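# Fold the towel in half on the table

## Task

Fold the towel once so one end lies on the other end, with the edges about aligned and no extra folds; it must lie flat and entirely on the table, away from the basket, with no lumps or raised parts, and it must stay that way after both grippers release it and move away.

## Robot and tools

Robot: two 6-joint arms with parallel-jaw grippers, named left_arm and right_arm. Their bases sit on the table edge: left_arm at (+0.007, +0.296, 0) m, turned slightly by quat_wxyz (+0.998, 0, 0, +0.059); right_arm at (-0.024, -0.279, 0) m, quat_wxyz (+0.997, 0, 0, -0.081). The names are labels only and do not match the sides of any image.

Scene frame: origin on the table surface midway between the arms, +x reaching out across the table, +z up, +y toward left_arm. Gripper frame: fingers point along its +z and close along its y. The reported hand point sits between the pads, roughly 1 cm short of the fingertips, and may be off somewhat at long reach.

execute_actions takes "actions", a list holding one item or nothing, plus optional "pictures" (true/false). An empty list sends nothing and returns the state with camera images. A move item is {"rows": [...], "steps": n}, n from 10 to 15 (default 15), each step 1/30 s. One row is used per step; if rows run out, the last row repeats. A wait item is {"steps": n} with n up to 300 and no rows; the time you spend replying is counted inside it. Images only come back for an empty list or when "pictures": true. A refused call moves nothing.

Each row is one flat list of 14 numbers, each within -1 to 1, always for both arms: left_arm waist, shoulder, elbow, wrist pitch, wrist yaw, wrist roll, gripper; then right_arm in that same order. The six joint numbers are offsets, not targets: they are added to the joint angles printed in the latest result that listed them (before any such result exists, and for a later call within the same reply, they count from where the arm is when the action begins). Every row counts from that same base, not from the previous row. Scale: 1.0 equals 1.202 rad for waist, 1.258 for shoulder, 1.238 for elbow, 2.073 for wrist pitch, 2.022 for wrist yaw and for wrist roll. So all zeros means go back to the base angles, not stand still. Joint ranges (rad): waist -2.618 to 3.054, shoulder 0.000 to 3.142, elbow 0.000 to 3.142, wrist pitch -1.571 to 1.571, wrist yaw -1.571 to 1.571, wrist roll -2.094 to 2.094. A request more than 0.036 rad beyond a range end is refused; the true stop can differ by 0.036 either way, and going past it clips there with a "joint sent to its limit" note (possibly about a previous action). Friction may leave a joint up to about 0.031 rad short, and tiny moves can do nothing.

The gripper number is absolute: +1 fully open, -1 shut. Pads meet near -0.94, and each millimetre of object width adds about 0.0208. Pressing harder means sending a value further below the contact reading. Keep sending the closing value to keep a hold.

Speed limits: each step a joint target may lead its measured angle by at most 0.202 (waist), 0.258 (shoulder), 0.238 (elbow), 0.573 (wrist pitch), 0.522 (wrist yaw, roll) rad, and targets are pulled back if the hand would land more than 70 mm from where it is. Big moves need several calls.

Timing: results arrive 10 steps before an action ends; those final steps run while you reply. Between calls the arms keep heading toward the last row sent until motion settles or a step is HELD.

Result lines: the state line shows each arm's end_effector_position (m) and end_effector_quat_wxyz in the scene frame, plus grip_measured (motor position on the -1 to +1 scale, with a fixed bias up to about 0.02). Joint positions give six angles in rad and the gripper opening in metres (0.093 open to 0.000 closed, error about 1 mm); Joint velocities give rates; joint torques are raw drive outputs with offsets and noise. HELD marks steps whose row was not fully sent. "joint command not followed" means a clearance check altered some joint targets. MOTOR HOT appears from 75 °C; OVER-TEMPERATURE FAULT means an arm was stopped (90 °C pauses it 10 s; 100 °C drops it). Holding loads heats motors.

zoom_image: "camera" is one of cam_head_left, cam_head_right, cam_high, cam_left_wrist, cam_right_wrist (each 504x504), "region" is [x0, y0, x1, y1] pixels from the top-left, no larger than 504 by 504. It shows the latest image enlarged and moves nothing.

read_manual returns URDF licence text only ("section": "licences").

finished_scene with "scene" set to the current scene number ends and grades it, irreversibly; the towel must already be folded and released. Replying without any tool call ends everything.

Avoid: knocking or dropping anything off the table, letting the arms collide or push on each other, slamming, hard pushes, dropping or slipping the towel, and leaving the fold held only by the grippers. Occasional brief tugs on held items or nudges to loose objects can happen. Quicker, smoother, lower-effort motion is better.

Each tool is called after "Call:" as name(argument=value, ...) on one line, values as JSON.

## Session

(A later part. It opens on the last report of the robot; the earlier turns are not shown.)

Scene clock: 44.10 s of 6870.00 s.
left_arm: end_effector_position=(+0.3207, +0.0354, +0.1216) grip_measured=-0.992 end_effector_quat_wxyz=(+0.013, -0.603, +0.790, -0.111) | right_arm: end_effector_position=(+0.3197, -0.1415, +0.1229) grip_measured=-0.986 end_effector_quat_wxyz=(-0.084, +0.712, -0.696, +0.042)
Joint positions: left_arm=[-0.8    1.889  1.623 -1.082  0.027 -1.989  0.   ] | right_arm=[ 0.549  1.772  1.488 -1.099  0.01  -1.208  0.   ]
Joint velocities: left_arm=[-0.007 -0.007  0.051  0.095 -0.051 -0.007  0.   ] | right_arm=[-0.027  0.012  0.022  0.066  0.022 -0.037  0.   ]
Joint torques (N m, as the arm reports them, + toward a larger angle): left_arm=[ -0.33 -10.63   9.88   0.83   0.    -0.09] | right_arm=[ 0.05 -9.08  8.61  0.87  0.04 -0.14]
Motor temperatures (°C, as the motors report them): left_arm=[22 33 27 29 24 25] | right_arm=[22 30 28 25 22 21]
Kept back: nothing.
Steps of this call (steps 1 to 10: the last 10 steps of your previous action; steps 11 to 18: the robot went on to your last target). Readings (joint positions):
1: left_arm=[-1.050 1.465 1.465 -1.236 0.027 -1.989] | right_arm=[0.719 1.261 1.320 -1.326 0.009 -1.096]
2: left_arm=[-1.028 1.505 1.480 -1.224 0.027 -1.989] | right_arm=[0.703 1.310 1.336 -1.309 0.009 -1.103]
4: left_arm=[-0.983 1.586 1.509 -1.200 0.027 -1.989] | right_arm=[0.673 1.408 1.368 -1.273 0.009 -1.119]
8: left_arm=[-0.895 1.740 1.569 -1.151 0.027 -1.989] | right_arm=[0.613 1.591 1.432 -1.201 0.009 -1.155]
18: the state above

Call:
execute_actions(actions=[{"rows": [[0.012,0.01,0.025,0.01,0,0,-1,-0.009,0.014,0.028,0.013,0,0,-1],[0.023,0.031,0.03,0.02,0,0,-1,-0.017,0.04,0.036,0.025,0,0,-1],[0.035,0.052,0.035,0.031,0,0,-1,-0.026,0.065,0.044,0.038,0,-0.01,-1],[0.047,0.073,0.04,0.041,0,0,-1,-0.034,0.09,0.052,0.051,0,-0.01,-1],[0.059,0.094,0.045,0.051,0,0,-1,-0.043,0.115,0.06,0.064,0,-0.02,-1],[0.07,0.115,0.05,0.061,0,0,-1,-0.051,0.141,0.068,0.076,0,-0.02,-1],[0.082,0.136,0.055,0.071,0,0,-1,-0.06,0.166,0.076,0.089,0,-0.03,-1],[0.094,0.157,0.06,0.082,0,0,-1,-0.068,0.191,0.084,0.102,0,-0.03,-1],[0.105,0.178,0.065,0.092,0,0,-1,-0.077,0.217,0.092,0.114,0,-0.03,-1],[0.117,0.199,0.07,0.102,0,0,-1,-0.085,0.242,0.099,0.127,0,-0.03,-1]], "steps": 15}])

Call:
execute_actions(actions=[{"steps": 20}], pictures=true)

Scene clock: 45.23 s of 6870.00 s.
left_arm: end_effector_position=(+0.3390, +0.0356, +0.1147) grip_measured=-0.992 end_effector_quat_wxyz=(+0.016, -0.613, +0.781, -0.119) | right_arm: end_effector_position=(+0.3405, -0.1412, +0.1133) grip_measured=-0.986 end_effector_quat_wxyz=(-0.089, +0.709, -0.698, +0.046)
Joint positions: left_arm=[-0.772  1.931  1.65  -1.051  0.027 -1.989  0.   ] | right_arm=[ 0.529  1.836  1.527 -1.06   0.01  -1.222  0.   ]
Joint velocities: left_arm=[ 0.349  0.584  0.261  0.535 -0.037  0.007  0.   ] | right_arm=[-0.271  0.789  0.364  0.593  0.022 -0.154  0.   ]
Joint torques (N m, as the arm reports them, + toward a larger angle): left_arm=[ 1.83 -6.92  8.65  0.82  0.03 -0.1 ] | right_arm=[-1.15 -5.87  7.43  0.94  0.03 -0.13]
Motor temperatures (°C, as the motors report them): left_arm=[22 33 27 29 24 25] | right_arm=[22 31 29 25 22 21]
Steps of this call (steps 1 to 29: the robot went on to your last target; steps 30 to 34: the first 5 steps of this action). Readings (joint positions):
30: left_arm=[-0.799 1.889 1.626 -1.078 0.027 -1.989] | right_arm=[0.549 1.772 1.490 -1.094 0.010 -1.215]
31: left_arm=[-0.797 1.891 1.627 -1.077 0.027 -1.989] | right_arm=[0.548 1.777 1.494 -1.093 0.010 -1.215]
33: left_arm=[-0.784 1.912 1.641 -1.065 0.027 -1.989] | right_arm=[0.538 1.810 1.515 -1.077 0.010 -1.218]
34: the state above

Scene clock: 45.90 s of 6870.00 s.
left_arm: end_effector_position=(+0.4009, +0.0509, +0.0396) grip_measured=-0.992 end_effector_quat_wxyz=(+0.016, -0.656, +0.746, -0.111) | right_arm: end_effector_position=(+0.4032, -0.1520, +0.0371) grip_measured=-0.986 end_effector_quat_wxyz=(-0.092, +0.696, -0.710, +0.049)
Joint positions: left_arm=[-0.661  2.154  1.682 -0.877  0.036 -1.989  0.   ] | right_arm=[ 0.453  2.096  1.584 -0.85   0.    -1.261  0.   ]
Joint velocities: left_arm=[-0.012 -0.007  0.007  0.022 -0.081 -0.007  0.   ] | right_arm=[ 0.007  0.027  0.012  0.066 -0.037 -0.007  0.   ]
Joint torques (N m, as the arm reports them, + toward a larger angle): left_arm=[  0.17 -13.09   9.92   0.76  -0.08  -0.11] | right_arm=[ -0.31 -11.84   8.31   0.98   0.1   -0.14]
Motor temperatures (°C, as the motors report them): left_arm=[22 34 27 29 24 25] | right_arm=[22 31 29 25 22 21]
Kept back: nothing.
Steps of this call (steps 1 to 10: the last 10 steps of your previous action; steps 11 to 20: the robot went on to your last target). Readings (joint positions):
1: left_arm=[-0.757 1.955 1.659 -1.034 0.027 -1.989] | right_arm=[0.519 1.868 1.539 -1.039 0.010 -1.226]
2: left_arm=[-0.742 1.982 1.665 -1.016 0.027 -1.989] | right_arm=[0.508 1.902 1.549 -1.016 0.010 -1.233]
4: left_arm=[-0.709 2.042 1.676 -0.977 0.027 -1.989] | right_arm=[0.485 1.975 1.566 -0.967 0.010 -1.243]
8: left_arm=[-0.662 2.142 1.682 -0.910 0.030 -1.989] | right_arm=[0.453 2.086 1.577 -0.887 0.007 -1.253]
20: the state above

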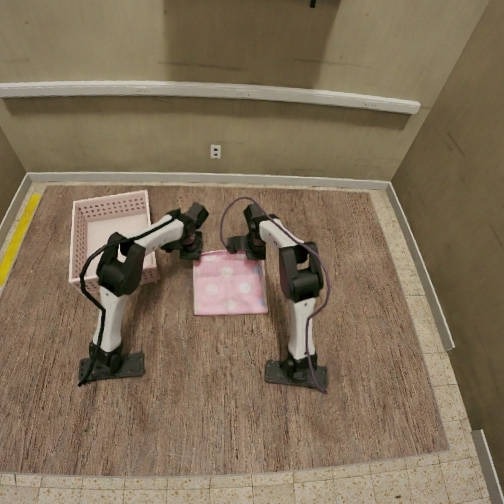

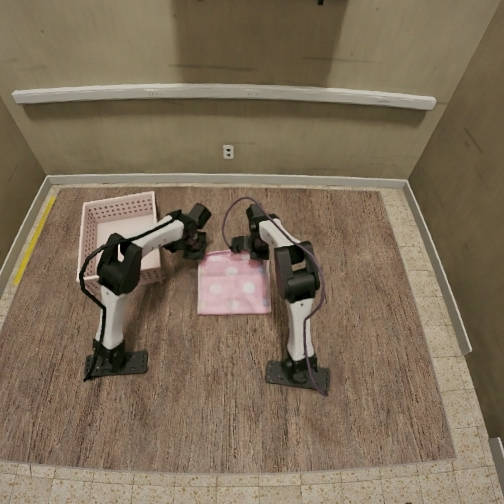

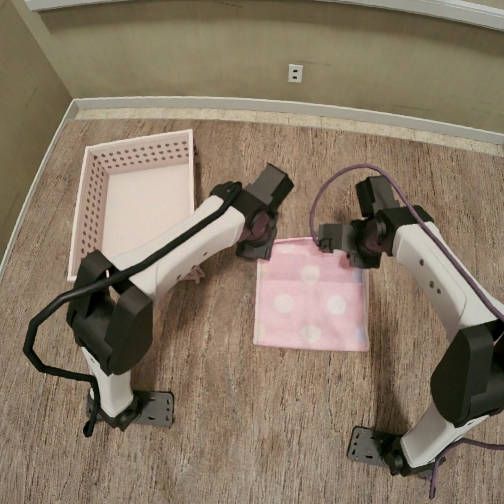

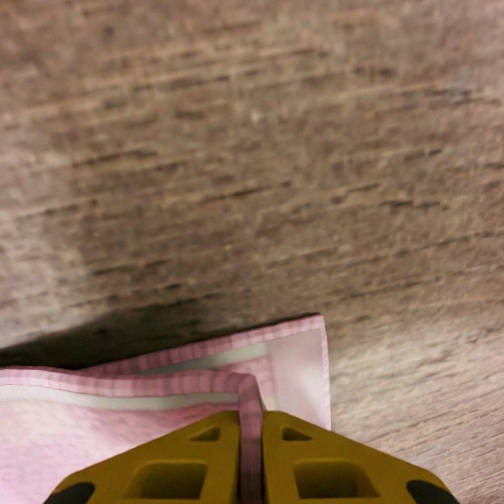

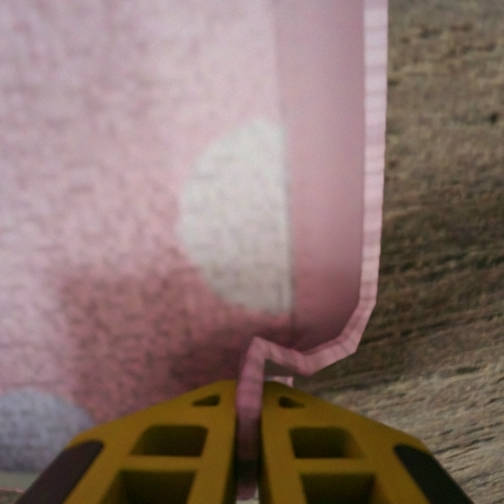

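Call:
execute_actions(actions=[{"rows": [[0,0.01,0.02,0,0,0,-1,0,0.01,0.02,0,0,0,-1],[0,0.02,0.02,0,0,0,-1,0,0.02,0.02,0,0,0,-1],[0,0.02,0.02,0,0,0,-1,0,0.02,0.02,0,0,0,-1],[0,0.02,0.02,0,0,0,-1,0,0.02,0.02,0,0,0,-1],[0,0.02,0.02,0,0,0,-1,0,0.02,0.02,0,0,0,-1],[0,0.02,0.02,0,0,0,-0.7,0,0.02,0.02,0,0,0,-0.7],[0,0.02,0.02,0,0,0,-0.4,0,0.02,0.02,0,0,0,-0.4],[0,0.02,0.02,0,0,0,-0.1,0,0.02,0.02,0,0,0,-0.1],[0,0.02,0.02,0,0,0,0.2,0,0.02,0.02,0,0,0,0.2]], "steps": 15}])

Call:
execute_actions(actions=[{"rows": [[0,-0.05,0.02,0,0,0,0.2,0,-0.05,0.02,0,0,0,0.2],[0,-0.1,0.02,0,0,0,0.2,0,-0.1,0.02,0,0,0,0.2],[0,-0.15,0.02,0,0,0,0.2,0,-0.15,0.02,0,0,0,0.2],[0,-0.2,0.02,0,0,0,0.2,0,-0.2,0.02,0,0,0,0.2],[0,-0.25,0,0,0,0,0.2,0,-0.25,0,0,0,0,0.2],[0.05,-0.3,0,0,0,0.1,0.2,-0.05,-0.3,0,0,0,0.1,0.2],[0.1,-0.4,-0.05,0,0,0.2,0.2,-0.1,-0.4,-0.05,0,0,0.2,0.2],[0.45,-0.7,-0.3,0.1,0,0.8,0.2,-0.45,-0.7,-0.3,0.1,0,0.5,0.2]], "steps": 15}])

Call:
execute_actions(actions=[{"steps": 30}], pictures=true)

Scene clock: 46.80 s of 6870.00 s.
left_arm: end_effector_position=(+0.4009, +0.0507, +0.0396) grip_measured=-0.992 end_effector_quat_wxyz=(+0.016, -0.656, +0.746, -0.112) | right_arm: end_effector_position=(+0.4025, -0.1521, +0.0326) grip_measured=-0.986 end_effector_quat_wxyz=(-0.088, +0.697, -0.710, +0.046)
Joint positions: left_arm=[-0.661  2.154  1.682 -0.876  0.037 -1.989  0.   ] | right_arm=[ 0.453  2.106  1.584 -0.85  -0.    -1.262  0.   ]
Joint velocities: left_arm=[-0.007 -0.012 -0.002 -0.051  0.051 -0.007  0.   ] | right_arm=[ 0.022  0.085 -0.012  0.007 -0.066  0.007  0.   ]
Joint torques (N m, as the arm reports them, + toward a larger angle): left_arm=[ 0.05 -9.97  9.62  0.72  0.01 -0.09] | right_arm=[ 0.15 -9.76  8.07  0.8   0.03 -0.06]
Motor temperatures (°C, as the motors report them): left_arm=[22 34 27 29 24 25] | right_arm=[22 31 29 25 22 21]
Steps of this call (steps 1 to 15: the robot went on to your last target; steps 16 to 22: nothing new was sent; steps 23 to 27: the first 5 steps of this action). Readings (joint positions):
23: left_arm=[-0.661 2.154 1.682 -0.876 0.036 -1.989] | right_arm=[0.453 2.096 1.584 -0.850 0.000 -1.262]
24: left_arm=[-0.661 2.154 1.682 -0.876 0.036 -1.989] | right_arm=[0.453 2.097 1.584 -0.850 -0.000 -1.262]
26: left_arm=[-0.661 2.154 1.682 -0.876 0.037 -1.989] | right_arm=[0.453 2.102 1.584 -0.850 -0.000 -1.262]
27: the state above

Scene clock: 47.30 s of 6870.00 s.
left_arm: end_effector_position=(+0.4039, +0.0488, +0.0800) grip_measured=+0.198 end_effector_quat_wxyz=(+0.028, -0.651, +0.743, -0.152) | right_arm: end_effector_position=(+0.4061, -0.1510, +0.0768) grip_measured=+0.197 end_effector_quat_wxyz=(-0.129, +0.693, -0.706, +0.068)
Joint positions: left_arm=[-0.661  2.063  1.682 -0.882  0.037 -1.989  0.055] | right_arm=[ 0.453  2.001  1.584 -0.86  -0.    -1.262  0.055]
Joint velocities: left_arm=[-0.007 -1.175 -0.022 -0.037 -0.007  0.007 -0.   ] | right_arm=[-0.017 -1.263 -0.012 -0.022 -0.066 -0.066  0.   ]
Joint torques (N m, as the arm reports them, + toward a larger angle): left_arm=[  0.08 -15.8    7.53   0.91  -0.02  -0.11] | right_arm=[  0.15 -14.03   6.5    1.09   0.01  -0.05]
Motor temperatures (°C, as the motors report them): left_arm=[22 34 27 29 24 25] | right_arm=[22 31 29 25 22 21]
Steps of this call (steps 1 to 10: the last 10 steps of your previous action; steps 11 to 15: the first 5 steps of this action, its rows measured from where the robot was after step 10). Readings (joint positions):
10: left_arm=[-0.661 2.165 1.682 -0.876 0.037 -1.989] | right_arm=[0.453 2.114 1.584 -0.850 -0.000 -1.262]
11: left_arm=[-0.661 2.162 1.682 -0.876 0.037 -1.989] | right_arm=[0.453 2.110 1.584 -0.850 -0.000 -1.262]
12: left_arm=[-0.661 2.151 1.682 -0.878 0.037 -1.989] | right_arm=[0.453 2.098 1.584 -0.853 -0.000 -1.262]
14: left_arm=[-0.661 2.101 1.682 -0.882 0.037 -1.989] | right_arm=[0.453 2.043 1.584 -0.860 -0.000 -1.262]
15: the state above

Scene clock: 48.30 s of 6870.00 s.
left_arm: end_effector_position=(+0.3869, +0.2939, +0.3005) grip_measured=+0.199 end_effector_quat_wxyz=(+0.449, -0.171, +0.871, -0.101) | right_arm: end_effector_position=(+0.3309, -0.3751, +0.2772) grip_measured=+0.198 end_effector_quat_wxyz=(+0.429, +0.001, +0.895, -0.120)
Joint positions: left_arm=[-0.111  1.269  1.33  -0.677  0.028 -0.395  0.055] | right_arm=[-0.096  1.221  1.23  -0.657  0.011 -0.262  0.055]
Joint velocities: left_arm=[ 0.002 -0.012 -0.007 -0.007  0.007  0.11   0.001] | right_arm=[-0.012 -0.002  0.012 -0.022 -0.051  0.066 -0.   ]
Joint torques (N m, as the arm reports them, + toward a larger angle): left_arm=[-0.68 -3.24  6.72  1.96  0.16 -0.06] | right_arm=[ 0.79 -2.83  5.91  2.3  -0.03  0.02]
Motor temperatures (°C, as the motors report them): left_arm=[22 34 27 29 24 25] | right_arm=[22 31 29 25 22 21]
Kept back: nothing.
Steps of this call (steps 1 to 10: the last 10 steps of your previous action; steps 11 to 30: the robot went on to your last target). Readings (joint positions):
1: left_arm=[-0.658 2.020 1.682 -0.882 0.038 -1.970] | right_arm=[0.450 1.954 1.584 -0.860 -0.000 -1.242]
2: left_arm=[-0.650 1.970 1.678 -0.878 0.040 -1.926] | right_arm=[0.441 1.901 1.578 -0.856 -0.003 -1.196]
4: left_arm=[-0.596 1.839 1.597 -0.807 0.050 -1.789] | right_arm=[0.381 1.762 1.495 -0.779 -0.012 -1.057]
8: left_arm=[-0.388 1.578 1.416 -0.742 0.048 -1.508] | right_arm=[0.158 1.489 1.309 -0.713 -0.009 -0.766]
30: the state above

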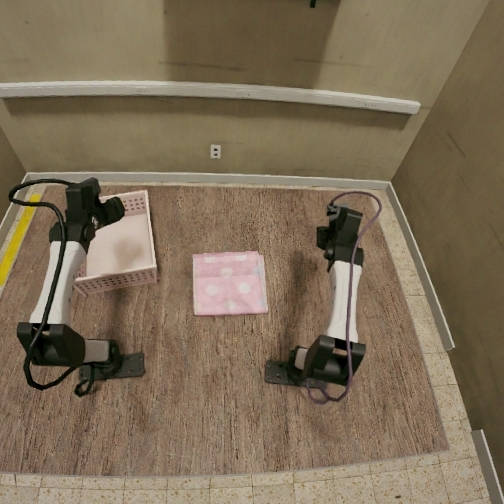

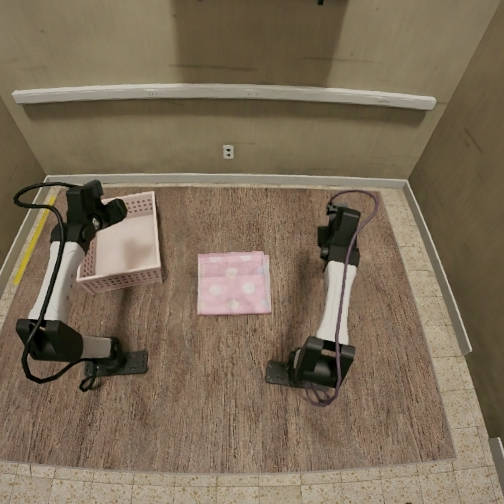

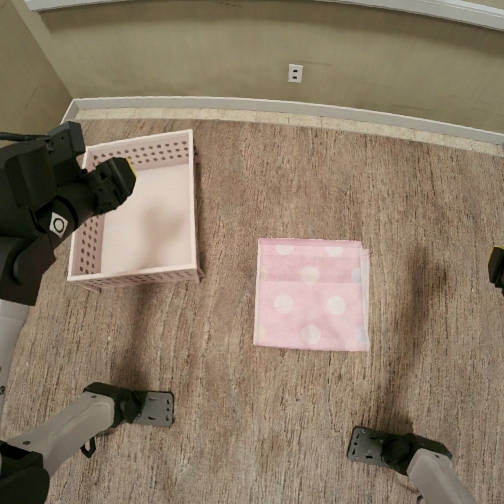

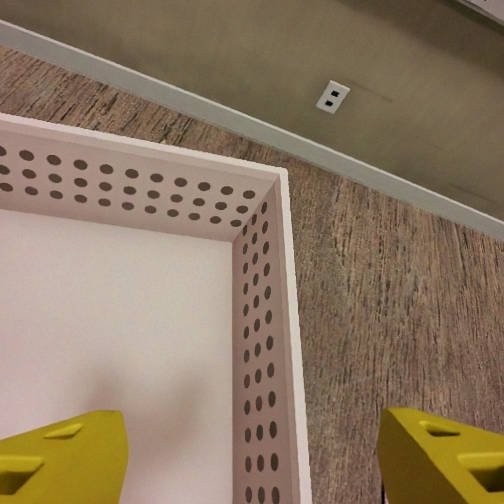

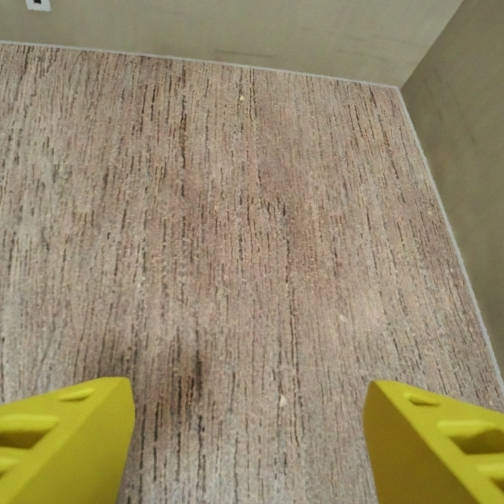

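Call:
zoom_image(camera="cam_high", region=[240, 225, 390, 365])

Region (240, 225, 390, 365) of cam_high's 504x504 image, scaled by 3.360, with more detail than that image has; it fills the top 470 rows of this view, and the rest is white.

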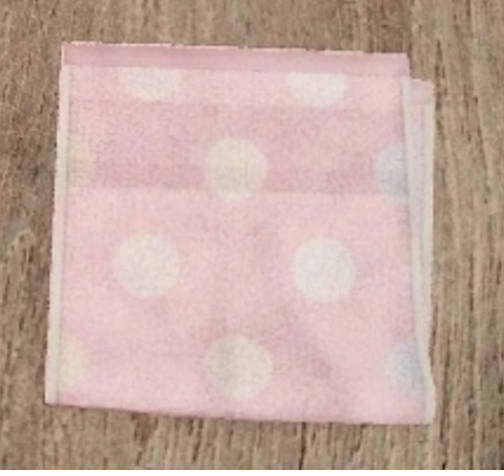

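Call:
execute_actions(actions=[{"rows": [[0,0,0,0,0,0,0.2,0.49,0.676,0.3,-0.061,0,0.13,-1]], "steps": 15}])

Call:
execute_actions(actions=[{"steps": 25}], pictures=true)

Scene clock: 50.13 s of 6870.00 s.
left_arm: end_effector_position=(+0.3869, +0.2939, +0.3005) grip_measured=+0.199 end_effector_quat_wxyz=(+0.449, -0.167, +0.872, -0.099) | right_arm: end_effector_position=(+0.4040, -0.2994, +0.2786) grip_measured=-0.958 end_effector_quat_wxyz=(+0.412, -0.033, +0.910, -0.045)
Joint positions: left_arm=[-0.111  1.269  1.33  -0.677  0.028 -0.386  0.055] | right_arm=[ 0.127  1.498  1.502 -0.722  0.027 -0.121  0.   ]
Joint velocities: left_arm=[-0.007  0.012 -0.002  0.022 -0.066 -0.037 -0.   ] | right_arm=[ 1.316  1.585  1.018  0.256 -0.081  0.432  0.   ]
Joint torques (N m, as the arm reports them, + toward a larger angle): left_arm=[ 0.09 -4.46  8.36  1.9   0.05 -0.14] | right_arm=[ 0.56 -5.04  6.08  1.21  0.02  0.  ]
Motor temperatures (°C, as the motors report them): left_arm=[22 34 27 29 24 25] | right_arm=[22 31 29 26 22 21]
Steps of this call (steps 1 to 30: the robot went on to your last target; steps 31 to 50: nothing new was sent; steps 51 to 55: the first 5 steps of this action). Readings (joint positions):
51: left_arm=[-0.111 1.269 1.330 -0.677 0.028 -0.380] | right_arm=[-0.072 1.252 1.269 -0.700 0.024 -0.222]
52: left_arm=[-0.111 1.269 1.330 -0.677 0.028 -0.382] | right_arm=[-0.026 1.308 1.335 -0.727 0.029 -0.187]
54: left_arm=[-0.111 1.269 1.330 -0.677 0.028 -0.385] | right_arm=[0.078 1.438 1.459 -0.729 0.028 -0.138]
55: the state above

Scene clock: 50.97 s of 6870.00 s.
left_arm: end_effector_position=(+0.3869, +0.2939, +0.3005) grip_measured=+0.199 end_effector_quat_wxyz=(+0.449, -0.169, +0.872, -0.100) | right_arm: end_effector_position=(+0.4083, -0.1300, +0.0399) grip_measured=-0.992 end_effector_quat_wxyz=(+0.131, -0.169, +0.977, +0.016)
Joint positions: left_arm=[-0.111  1.269  1.33  -0.677  0.028 -0.39   0.055] | right_arm=[ 0.5    2.089  1.572 -0.788  0.011 -0.008  0.   ]
Joint velocities: left_arm=[-0.027  0.012 -0.007  0.022 -0.037 -0.007 -0.001] | right_arm=[ 0.007 -0.012 -0.022 -0.051 -0.022 -0.066  0.   ]
Joint torques (N m, as the arm reports them, + toward a larger angle): left_arm=[ 0.07 -4.45  8.35  1.88  0.05 -0.15] | right_arm=[ -0.42 -11.81   8.59   1.07   0.08   0.  ]
Motor temperatures (°C, as the motors report them): left_arm=[22 34 27 30 24 25] | right_arm=[22 31 29 26 22 21]
Kept back: nothing.
Steps of this call (steps 1 to 10: the last 10 steps of your previous action; steps 11 to 25: the robot went on to your last target). Readings (joint positions):
1: left_arm=[-0.111 1.269 1.330 -0.677 0.028 -0.387] | right_arm=[0.172 1.551 1.529 -0.715 0.027 -0.108]
2: left_arm=[-0.111 1.269 1.330 -0.677 0.028 -0.387] | right_arm=[0.214 1.601 1.545 -0.713 0.026 -0.096]
4: left_arm=[-0.111 1.269 1.330 -0.677 0.028 -0.388] | right_arm=[0.291 1.696 1.557 -0.713 0.025 -0.080]
8: left_arm=[-0.111 1.269 1.330 -0.677 0.028 -0.389] | right_arm=[0.422 1.900 1.563 -0.721 0.022 -0.053]
25: the state above

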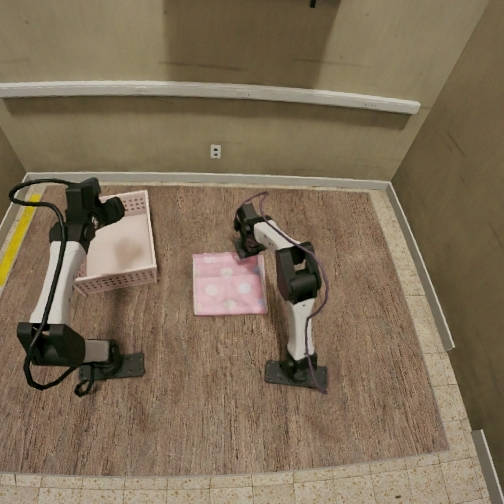

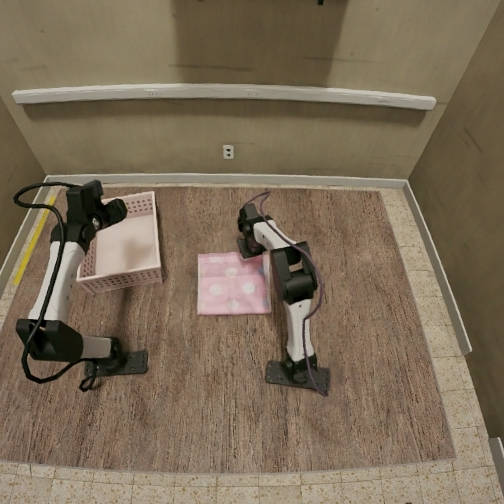

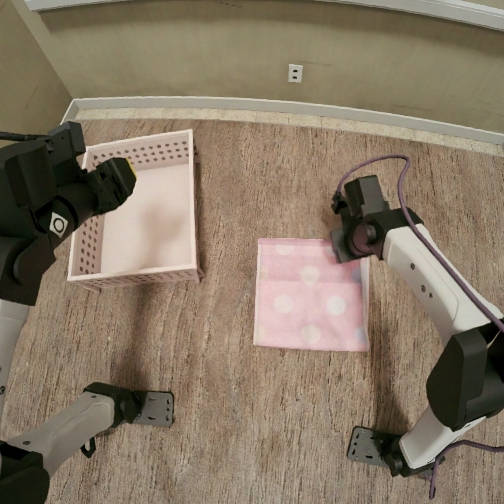

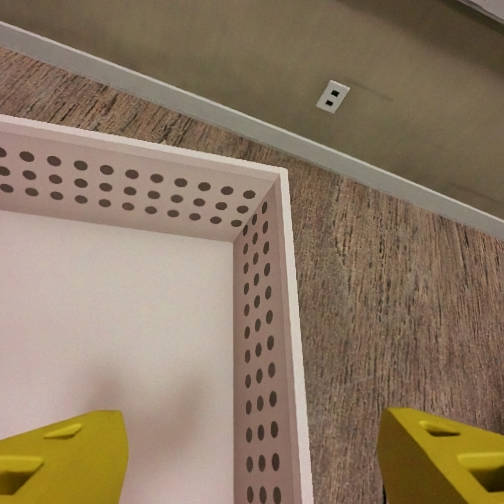

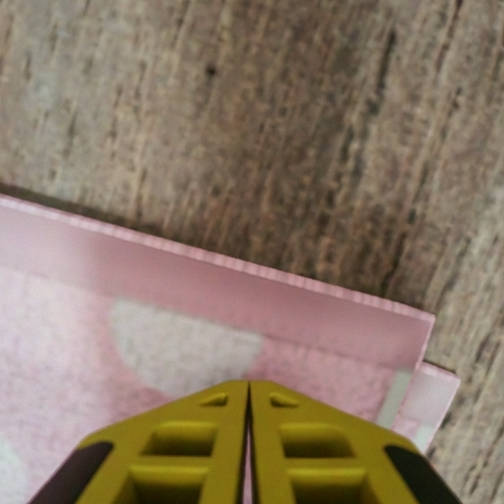

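Call:
execute_actions(actions=[{"rows": [[0,0,0,0,0,0,0.2,0,0.03,0.02,0,0,0,-1],[0,0,0,0,0,0,0.2,0,0.05,0.02,0,0,0,-1]], "steps": 15}])

Call:
execute_actions(actions=[{"rows": [[0,0,0,0,0,0,0.2,-0.005,0.01,0.02,-0.008,0,0,-1],[0,0,0,0,0,0,0.2,-0.01,0.01,0.02,-0.016,0,0,-1],[0,0,0,0,0,0,0.2,-0.015,0.008,0.02,-0.024,0,0,-1],[0,0,0,0,0,0,0.2,-0.02,0.006,0.02,-0.032,0,0,-1],[0,0,0,0,0,0,0.2,-0.024,0.004,0.02,-0.04,0,0,-1],[0,0,0,0,0,0,0.2,-0.024,0.002,0.02,-0.045,0,0,-1]], "steps": 15}])

Call:
execute_actions(actions=[{"steps": 15}], pictures=true)

Scene clock: 51.90 s of 6870.00 s.
left_arm: end_effector_position=(+0.3869, +0.2939, +0.3005) grip_measured=+0.199 end_effector_quat_wxyz=(+0.449, -0.169, +0.872, -0.100) | right_arm: end_effector_position=(+0.4060, -0.1308, +0.0221) grip_measured=-0.992 end_effector_quat_wxyz=(+0.112, -0.169, +0.979, +0.013)
Joint positions: left_arm=[-0.111  1.269  1.33  -0.677  0.028 -0.39   0.055] | right_arm=[ 0.5    2.133  1.576 -0.788  0.011 -0.006  0.   ]
Joint velocities: left_arm=[-0.007 -0.012 -0.007  0.007 -0.007 -0.051 -0.   ] | right_arm=[-0.017  0.354  0.002 -0.022  0.066 -0.007  0.   ]
Joint torques (N m, as the arm reports them, + toward a larger angle): left_arm=[ 0.06 -4.46  8.33  1.89  0.06 -0.11] | right_arm=[  0.15 -10.72   7.92   0.95   0.08  -0.09]
Motor temperatures (°C, as the motors report them): left_arm=[22 33 27 30 24 25] | right_arm=[22 32 29 26 22 21]
Steps of this call (steps 1 to 23: the robot went on to your last target; steps 24 to 28: the first 5 steps of this action). Readings (joint positions):
24: left_arm=[-0.111 1.269 1.330 -0.677 0.028 -0.390] | right_arm=[0.500 2.092 1.572 -0.788 0.011 -0.006]
25: left_arm=[-0.111 1.269 1.330 -0.677 0.028 -0.390] | right_arm=[0.500 2.099 1.573 -0.788 0.011 -0.006]
27: left_arm=[-0.111 1.269 1.330 -0.677 0.028 -0.390] | right_arm=[0.500 2.121 1.576 -0.787 0.011 -0.006]
28: the state above

Scene clock: 52.40 s of 6870.00 s.
left_arm: end_effector_position=(+0.3869, +0.2939, +0.3005) grip_measured=+0.199 end_effector_quat_wxyz=(+0.449, -0.169, +0.872, -0.100) | right_arm: end_effector_position=(+0.4048, -0.1337, +0.0185) grip_measured=-0.992 end_effector_quat_wxyz=(+0.104, -0.167, +0.980, +0.012)
Joint positions: left_arm=[-0.111  1.269  1.33  -0.677  0.028 -0.39   0.055] | right_arm=[ 0.494  2.143  1.581 -0.8    0.011 -0.006  0.   ]
Joint velocities: left_arm=[ 0.002  0.002  0.002  0.125  0.037  0.022 -0.   ] | right_arm=[-0.076 -0.012 -0.007 -0.183  0.081 -0.037  0.   ]
Joint torques (N m, as the arm reports them, + toward a larger angle): left_arm=[ 0.05 -4.48  8.35  1.89  0.05 -0.11] | right_arm=[ -1.28 -10.36   8.1    0.46   0.1   -0.07]
Motor temperatures (°C, as the motors report them): left_arm=[22 33 27 30 24 25] | right_arm=[22 32 29 26 22 21]
Steps of this call (steps 1 to 10: the last 10 steps of your previous action; steps 11 to 15: the first 5 steps of this action, its rows measured from where the robot was after step 10). Readings (joint positions):
10: left_arm=[-0.111 1.269 1.330 -0.677 0.028 -0.390] | right_arm=[0.500 2.143 1.581 -0.786 0.011 -0.006]
11: left_arm=[-0.111 1.269 1.330 -0.677 0.028 -0.390] | right_arm=[0.500 2.143 1.581 -0.786 0.011 -0.006]
12: left_arm=[-0.111 1.269 1.330 -0.677 0.028 -0.390] | right_arm=[0.500 2.143 1.581 -0.788 0.011 -0.006]
14: left_arm=[-0.111 1.269 1.330 -0.677 0.028 -0.390] | right_arm=[0.497 2.143 1.581 -0.794 0.011 -0.006]
15: the state above

Scene clock: 52.90 s of 6870.00 s.
left_arm: end_effector_position=(+0.3869, +0.2939, +0.3005) grip_measured=+0.199 end_effector_quat_wxyz=(+0.449, -0.169, +0.872, -0.100) | right_arm: end_effector_position=(+0.4004, -0.1423, +0.0185) grip_measured=-0.992 end_effector_quat_wxyz=(+0.089, -0.160, +0.983, +0.009)
Joint positions: left_arm=[-0.111  1.269  1.33  -0.677  0.028 -0.39   0.055] | right_arm=[ 0.479  2.143  1.587 -0.837  0.01  -0.006  0.   ]
Joint velocities: left_arm=[-0.007 -0.007 -0.012  0.037 -0.081 -0.007 -0.001] | right_arm=[ 0.002 -0.002 -0.002 -0.022 -0.051  0.007  0.   ]
Joint torques (N m, as the arm reports them, + toward a larger angle): left_arm=[ 0.06 -4.41  8.37  1.88  0.06 -0.1 ] | right_arm=[ -0.45 -10.48   7.61   0.36   0.08  -0.07]
Motor temperatures (°C, as the motors report them): left_arm=[22 33 27 30 24 25] | right_arm=[22 32 29 25 22 21]
Kept back: nothing.
Steps of this call (steps 1 to 10: the last 10 steps of your previous action; steps 11 to 15: the robot went on to your last target). Readings (joint positions):
1: left_arm=[-0.111 1.269 1.330 -0.677 0.028 -0.390] | right_arm=[0.491 2.143 1.582 -0.808 0.010 -0.006]
2: left_arm=[-0.111 1.269 1.330 -0.677 0.028 -0.390] | right_arm=[0.488 2.143 1.584 -0.816 0.010 -0.006]
4: left_arm=[-0.111 1.269 1.330 -0.677 0.028 -0.390] | right_arm=[0.482 2.143 1.587 -0.828 0.010 -0.006]
8: left_arm=[-0.111 1.269 1.330 -0.677 0.028 -0.390] | right_arm=[0.479 2.143 1.587 -0.837 0.010 -0.006]
15: the state above

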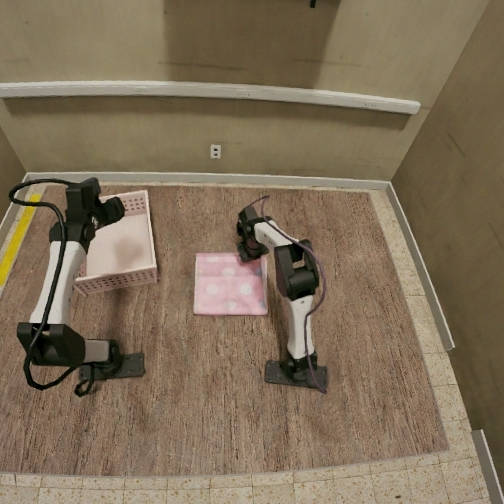

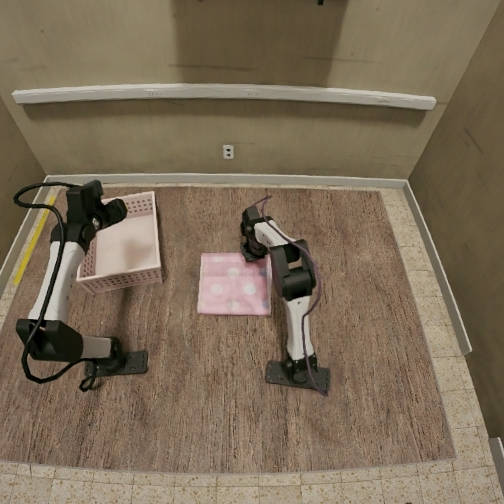

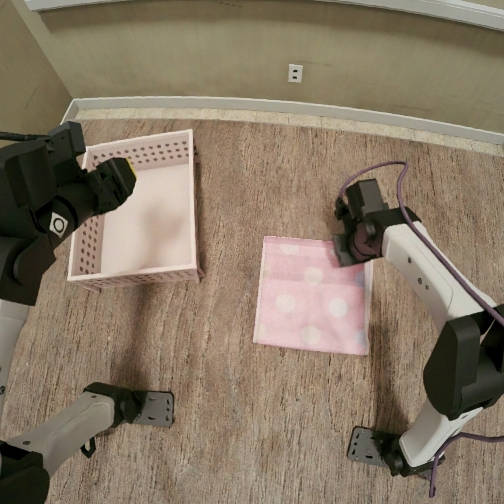

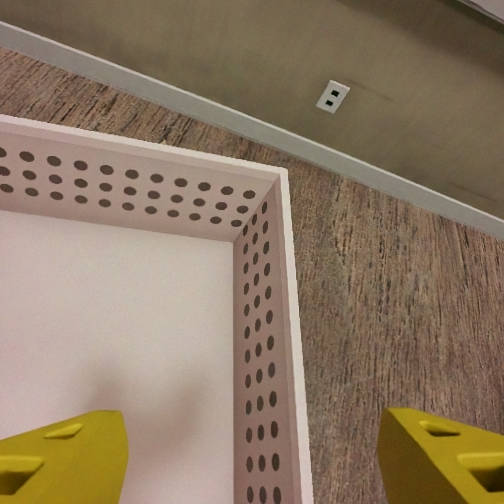

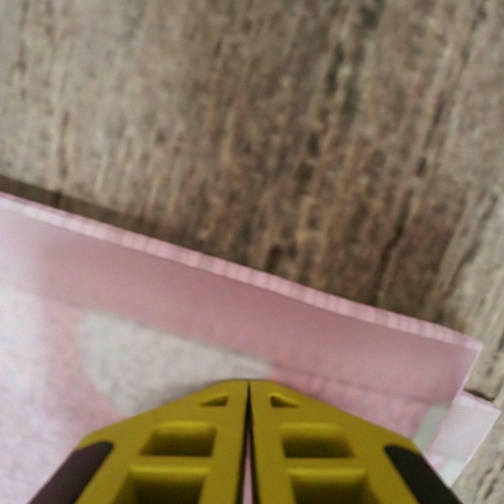

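Call:
execute_actions(actions=[{"rows": [[0,0,0,0,0,0,0.2,0,-0.05,0.02,0,0,0,-1],[0,0,0,0,0,0,0.2,0,-0.1,0.02,0,0,0,-1],[0,0,0,0,0,0,0.2,0,-0.15,0.02,0,0,0,-1],[0,0,0,0,0,0,0.2,0,-0.2,0.02,0,0,0,-1],[0,0,0,0,0,0,0.2,-0.45,-0.7,-0.3,0.1,0,0,-1]], "steps": 15}])

Call:
execute_actions(actions=[{"steps": 25}], pictures=true)

Call:
zoom_image(camera="cam_high", region=[240, 225, 390, 365])

Scene clock: 53.50 s of 6870.00 s.
left_arm: end_effector_position=(+0.3869, +0.2939, +0.3005) grip_measured=+0.199 end_effector_quat_wxyz=(+0.449, -0.169, +0.872, -0.100) | right_arm: end_effector_position=(+0.4070, -0.1447, +0.0636) grip_measured=-0.992 end_effector_quat_wxyz=(+0.147, -0.153, +0.977, +0.020)
Joint positions: left_arm=[-0.111  1.269  1.33  -0.677  0.028 -0.39   0.055] | right_arm=[ 0.467  2.018  1.553 -0.809  0.003 -0.007  0.   ]
Joint velocities: left_arm=[ 0.002 -0.007  0.007 -0.081 -0.051  0.037 -0.   ] | right_arm=[-0.374 -1.805 -1.394  1.531 -0.256  0.022  0.   ]
Joint torques (N m, as the arm reports them, + toward a larger angle): left_arm=[ 0.1  -4.48  8.33  1.89  0.05 -0.1 ] | right_arm=[ -8.37 -11.75   2.89  -0.3    0.57  -0.03]
Motor temperatures (°C, as the motors report them): left_arm=[22 33 28 30 24 25] | right_arm=[22 32 29 25 22 21]
Steps of this call (steps 1 to 13: the robot went on to your last target; steps 14 to 18: the first 5 steps of this action). Readings (joint positions):
14: left_arm=[-0.111 1.269 1.330 -0.677 0.028 -0.390] | right_arm=[0.479 2.137 1.587 -0.835 0.010 -0.006]
15: left_arm=[-0.111 1.269 1.330 -0.677 0.028 -0.390] | right_arm=[0.479 2.124 1.587 -0.838 0.010 -0.006]
17: left_arm=[-0.111 1.269 1.330 -0.677 0.028 -0.390] | right_arm=[0.479 2.069 1.587 -0.847 0.010 -0.006]
18: the state above

Scene clock: 54.33 s of 6870.00 s.
left_arm: end_effector_position=(+0.3869, +0.2939, +0.3005) grip_measured=+0.199 end_effector_quat_wxyz=(+0.449, -0.169, +0.872, -0.100) | right_arm: end_effector_position=(+0.3422, -0.3685, +0.2760) grip_measured=-0.992 end_effector_quat_wxyz=(+0.443, +0.104, +0.889, -0.061)
Joint positions: left_arm=[-0.111  1.269  1.33  -0.677  0.028 -0.39   0.055] | right_arm=[-0.068  1.252  1.242 -0.634  0.018 -0.007  0.   ]
Joint velocities: left_arm=[-0.007 -0.002  0.012  0.022 -0.007  0.007 -0.   ] | right_arm=[ 0.022 -0.002 -0.012  0.022  0.007 -0.007  0.   ]
Joint torques (N m, as the arm reports them, + toward a larger angle): left_arm=[ 0.05 -4.49  8.32  1.89  0.05 -0.08] | right_arm=[ 0.69 -3.28  5.23  2.21  0.01 -0.07]
Motor temperatures (°C, as the motors report them): left_arm=[22 33 28 30 24 25] | right_arm=[22 32 29 25 22 21]
Kept back: nothing.
Steps of this call (steps 1 to 10: the last 10 steps of your previous action; steps 11 to 25: the robot went on to your last target). Readings (joint positions):
1: left_arm=[-0.111 1.269 1.330 -0.677 0.028 -0.390] | right_arm=[0.443 1.954 1.503 -0.770 -0.003 -0.007]
2: left_arm=[-0.111 1.269 1.330 -0.677 0.028 -0.390] | right_arm=[0.406 1.888 1.452 -0.745 -0.004 -0.007]
4: left_arm=[-0.111 1.269 1.330 -0.677 0.028 -0.390] | right_arm=[0.306 1.758 1.353 -0.713 -0.004 -0.007]
8: left_arm=[-0.111 1.269 1.330 -0.677 0.028 -0.390] | right_arm=[0.084 1.535 1.264 -0.700 0.002 -0.007]
25: the state above

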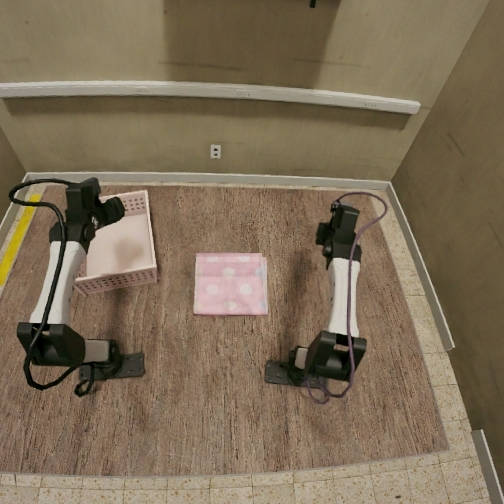

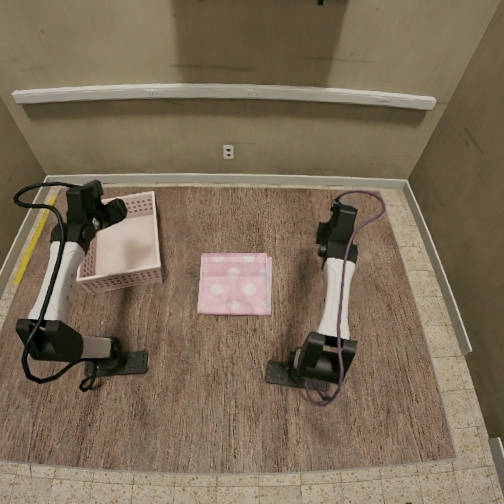

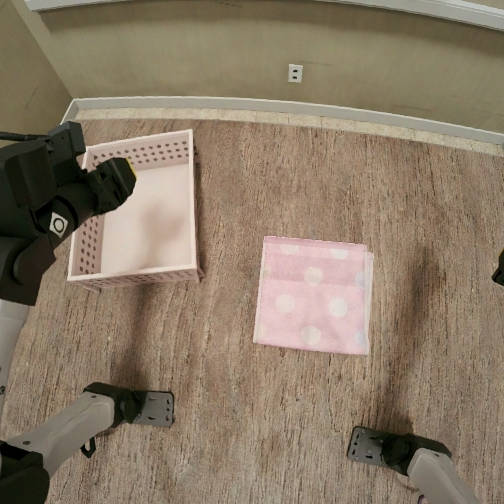

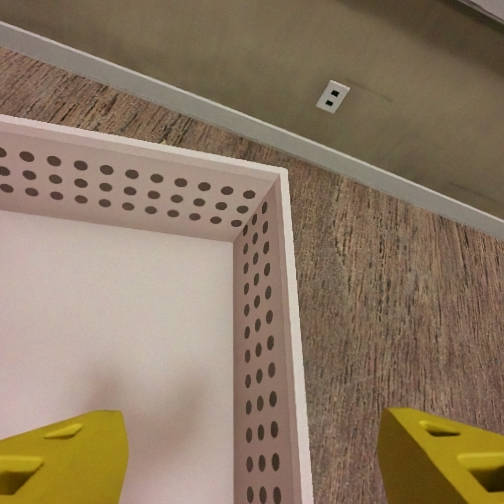

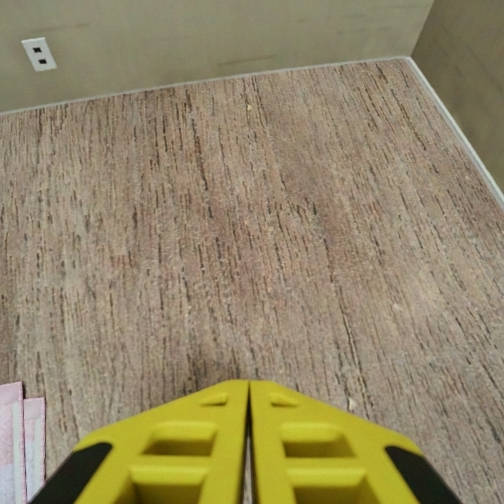

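Region (240, 225, 390, 365) of cam_high's 504x504 image, scaled by 3.360, with more detail than that image has; it fills the top 470 rows of this view, and the rest is white.

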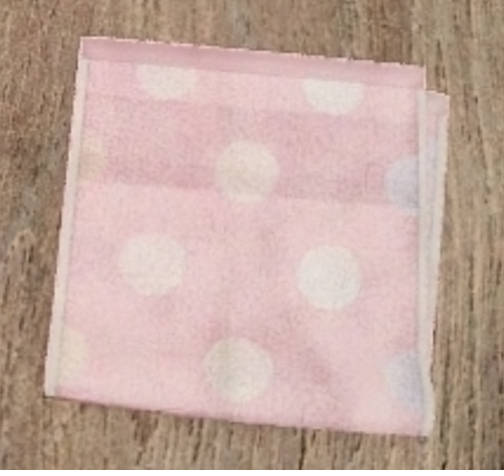

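Call:
finished_scene(scene=1)

The scene is finished: the task was done.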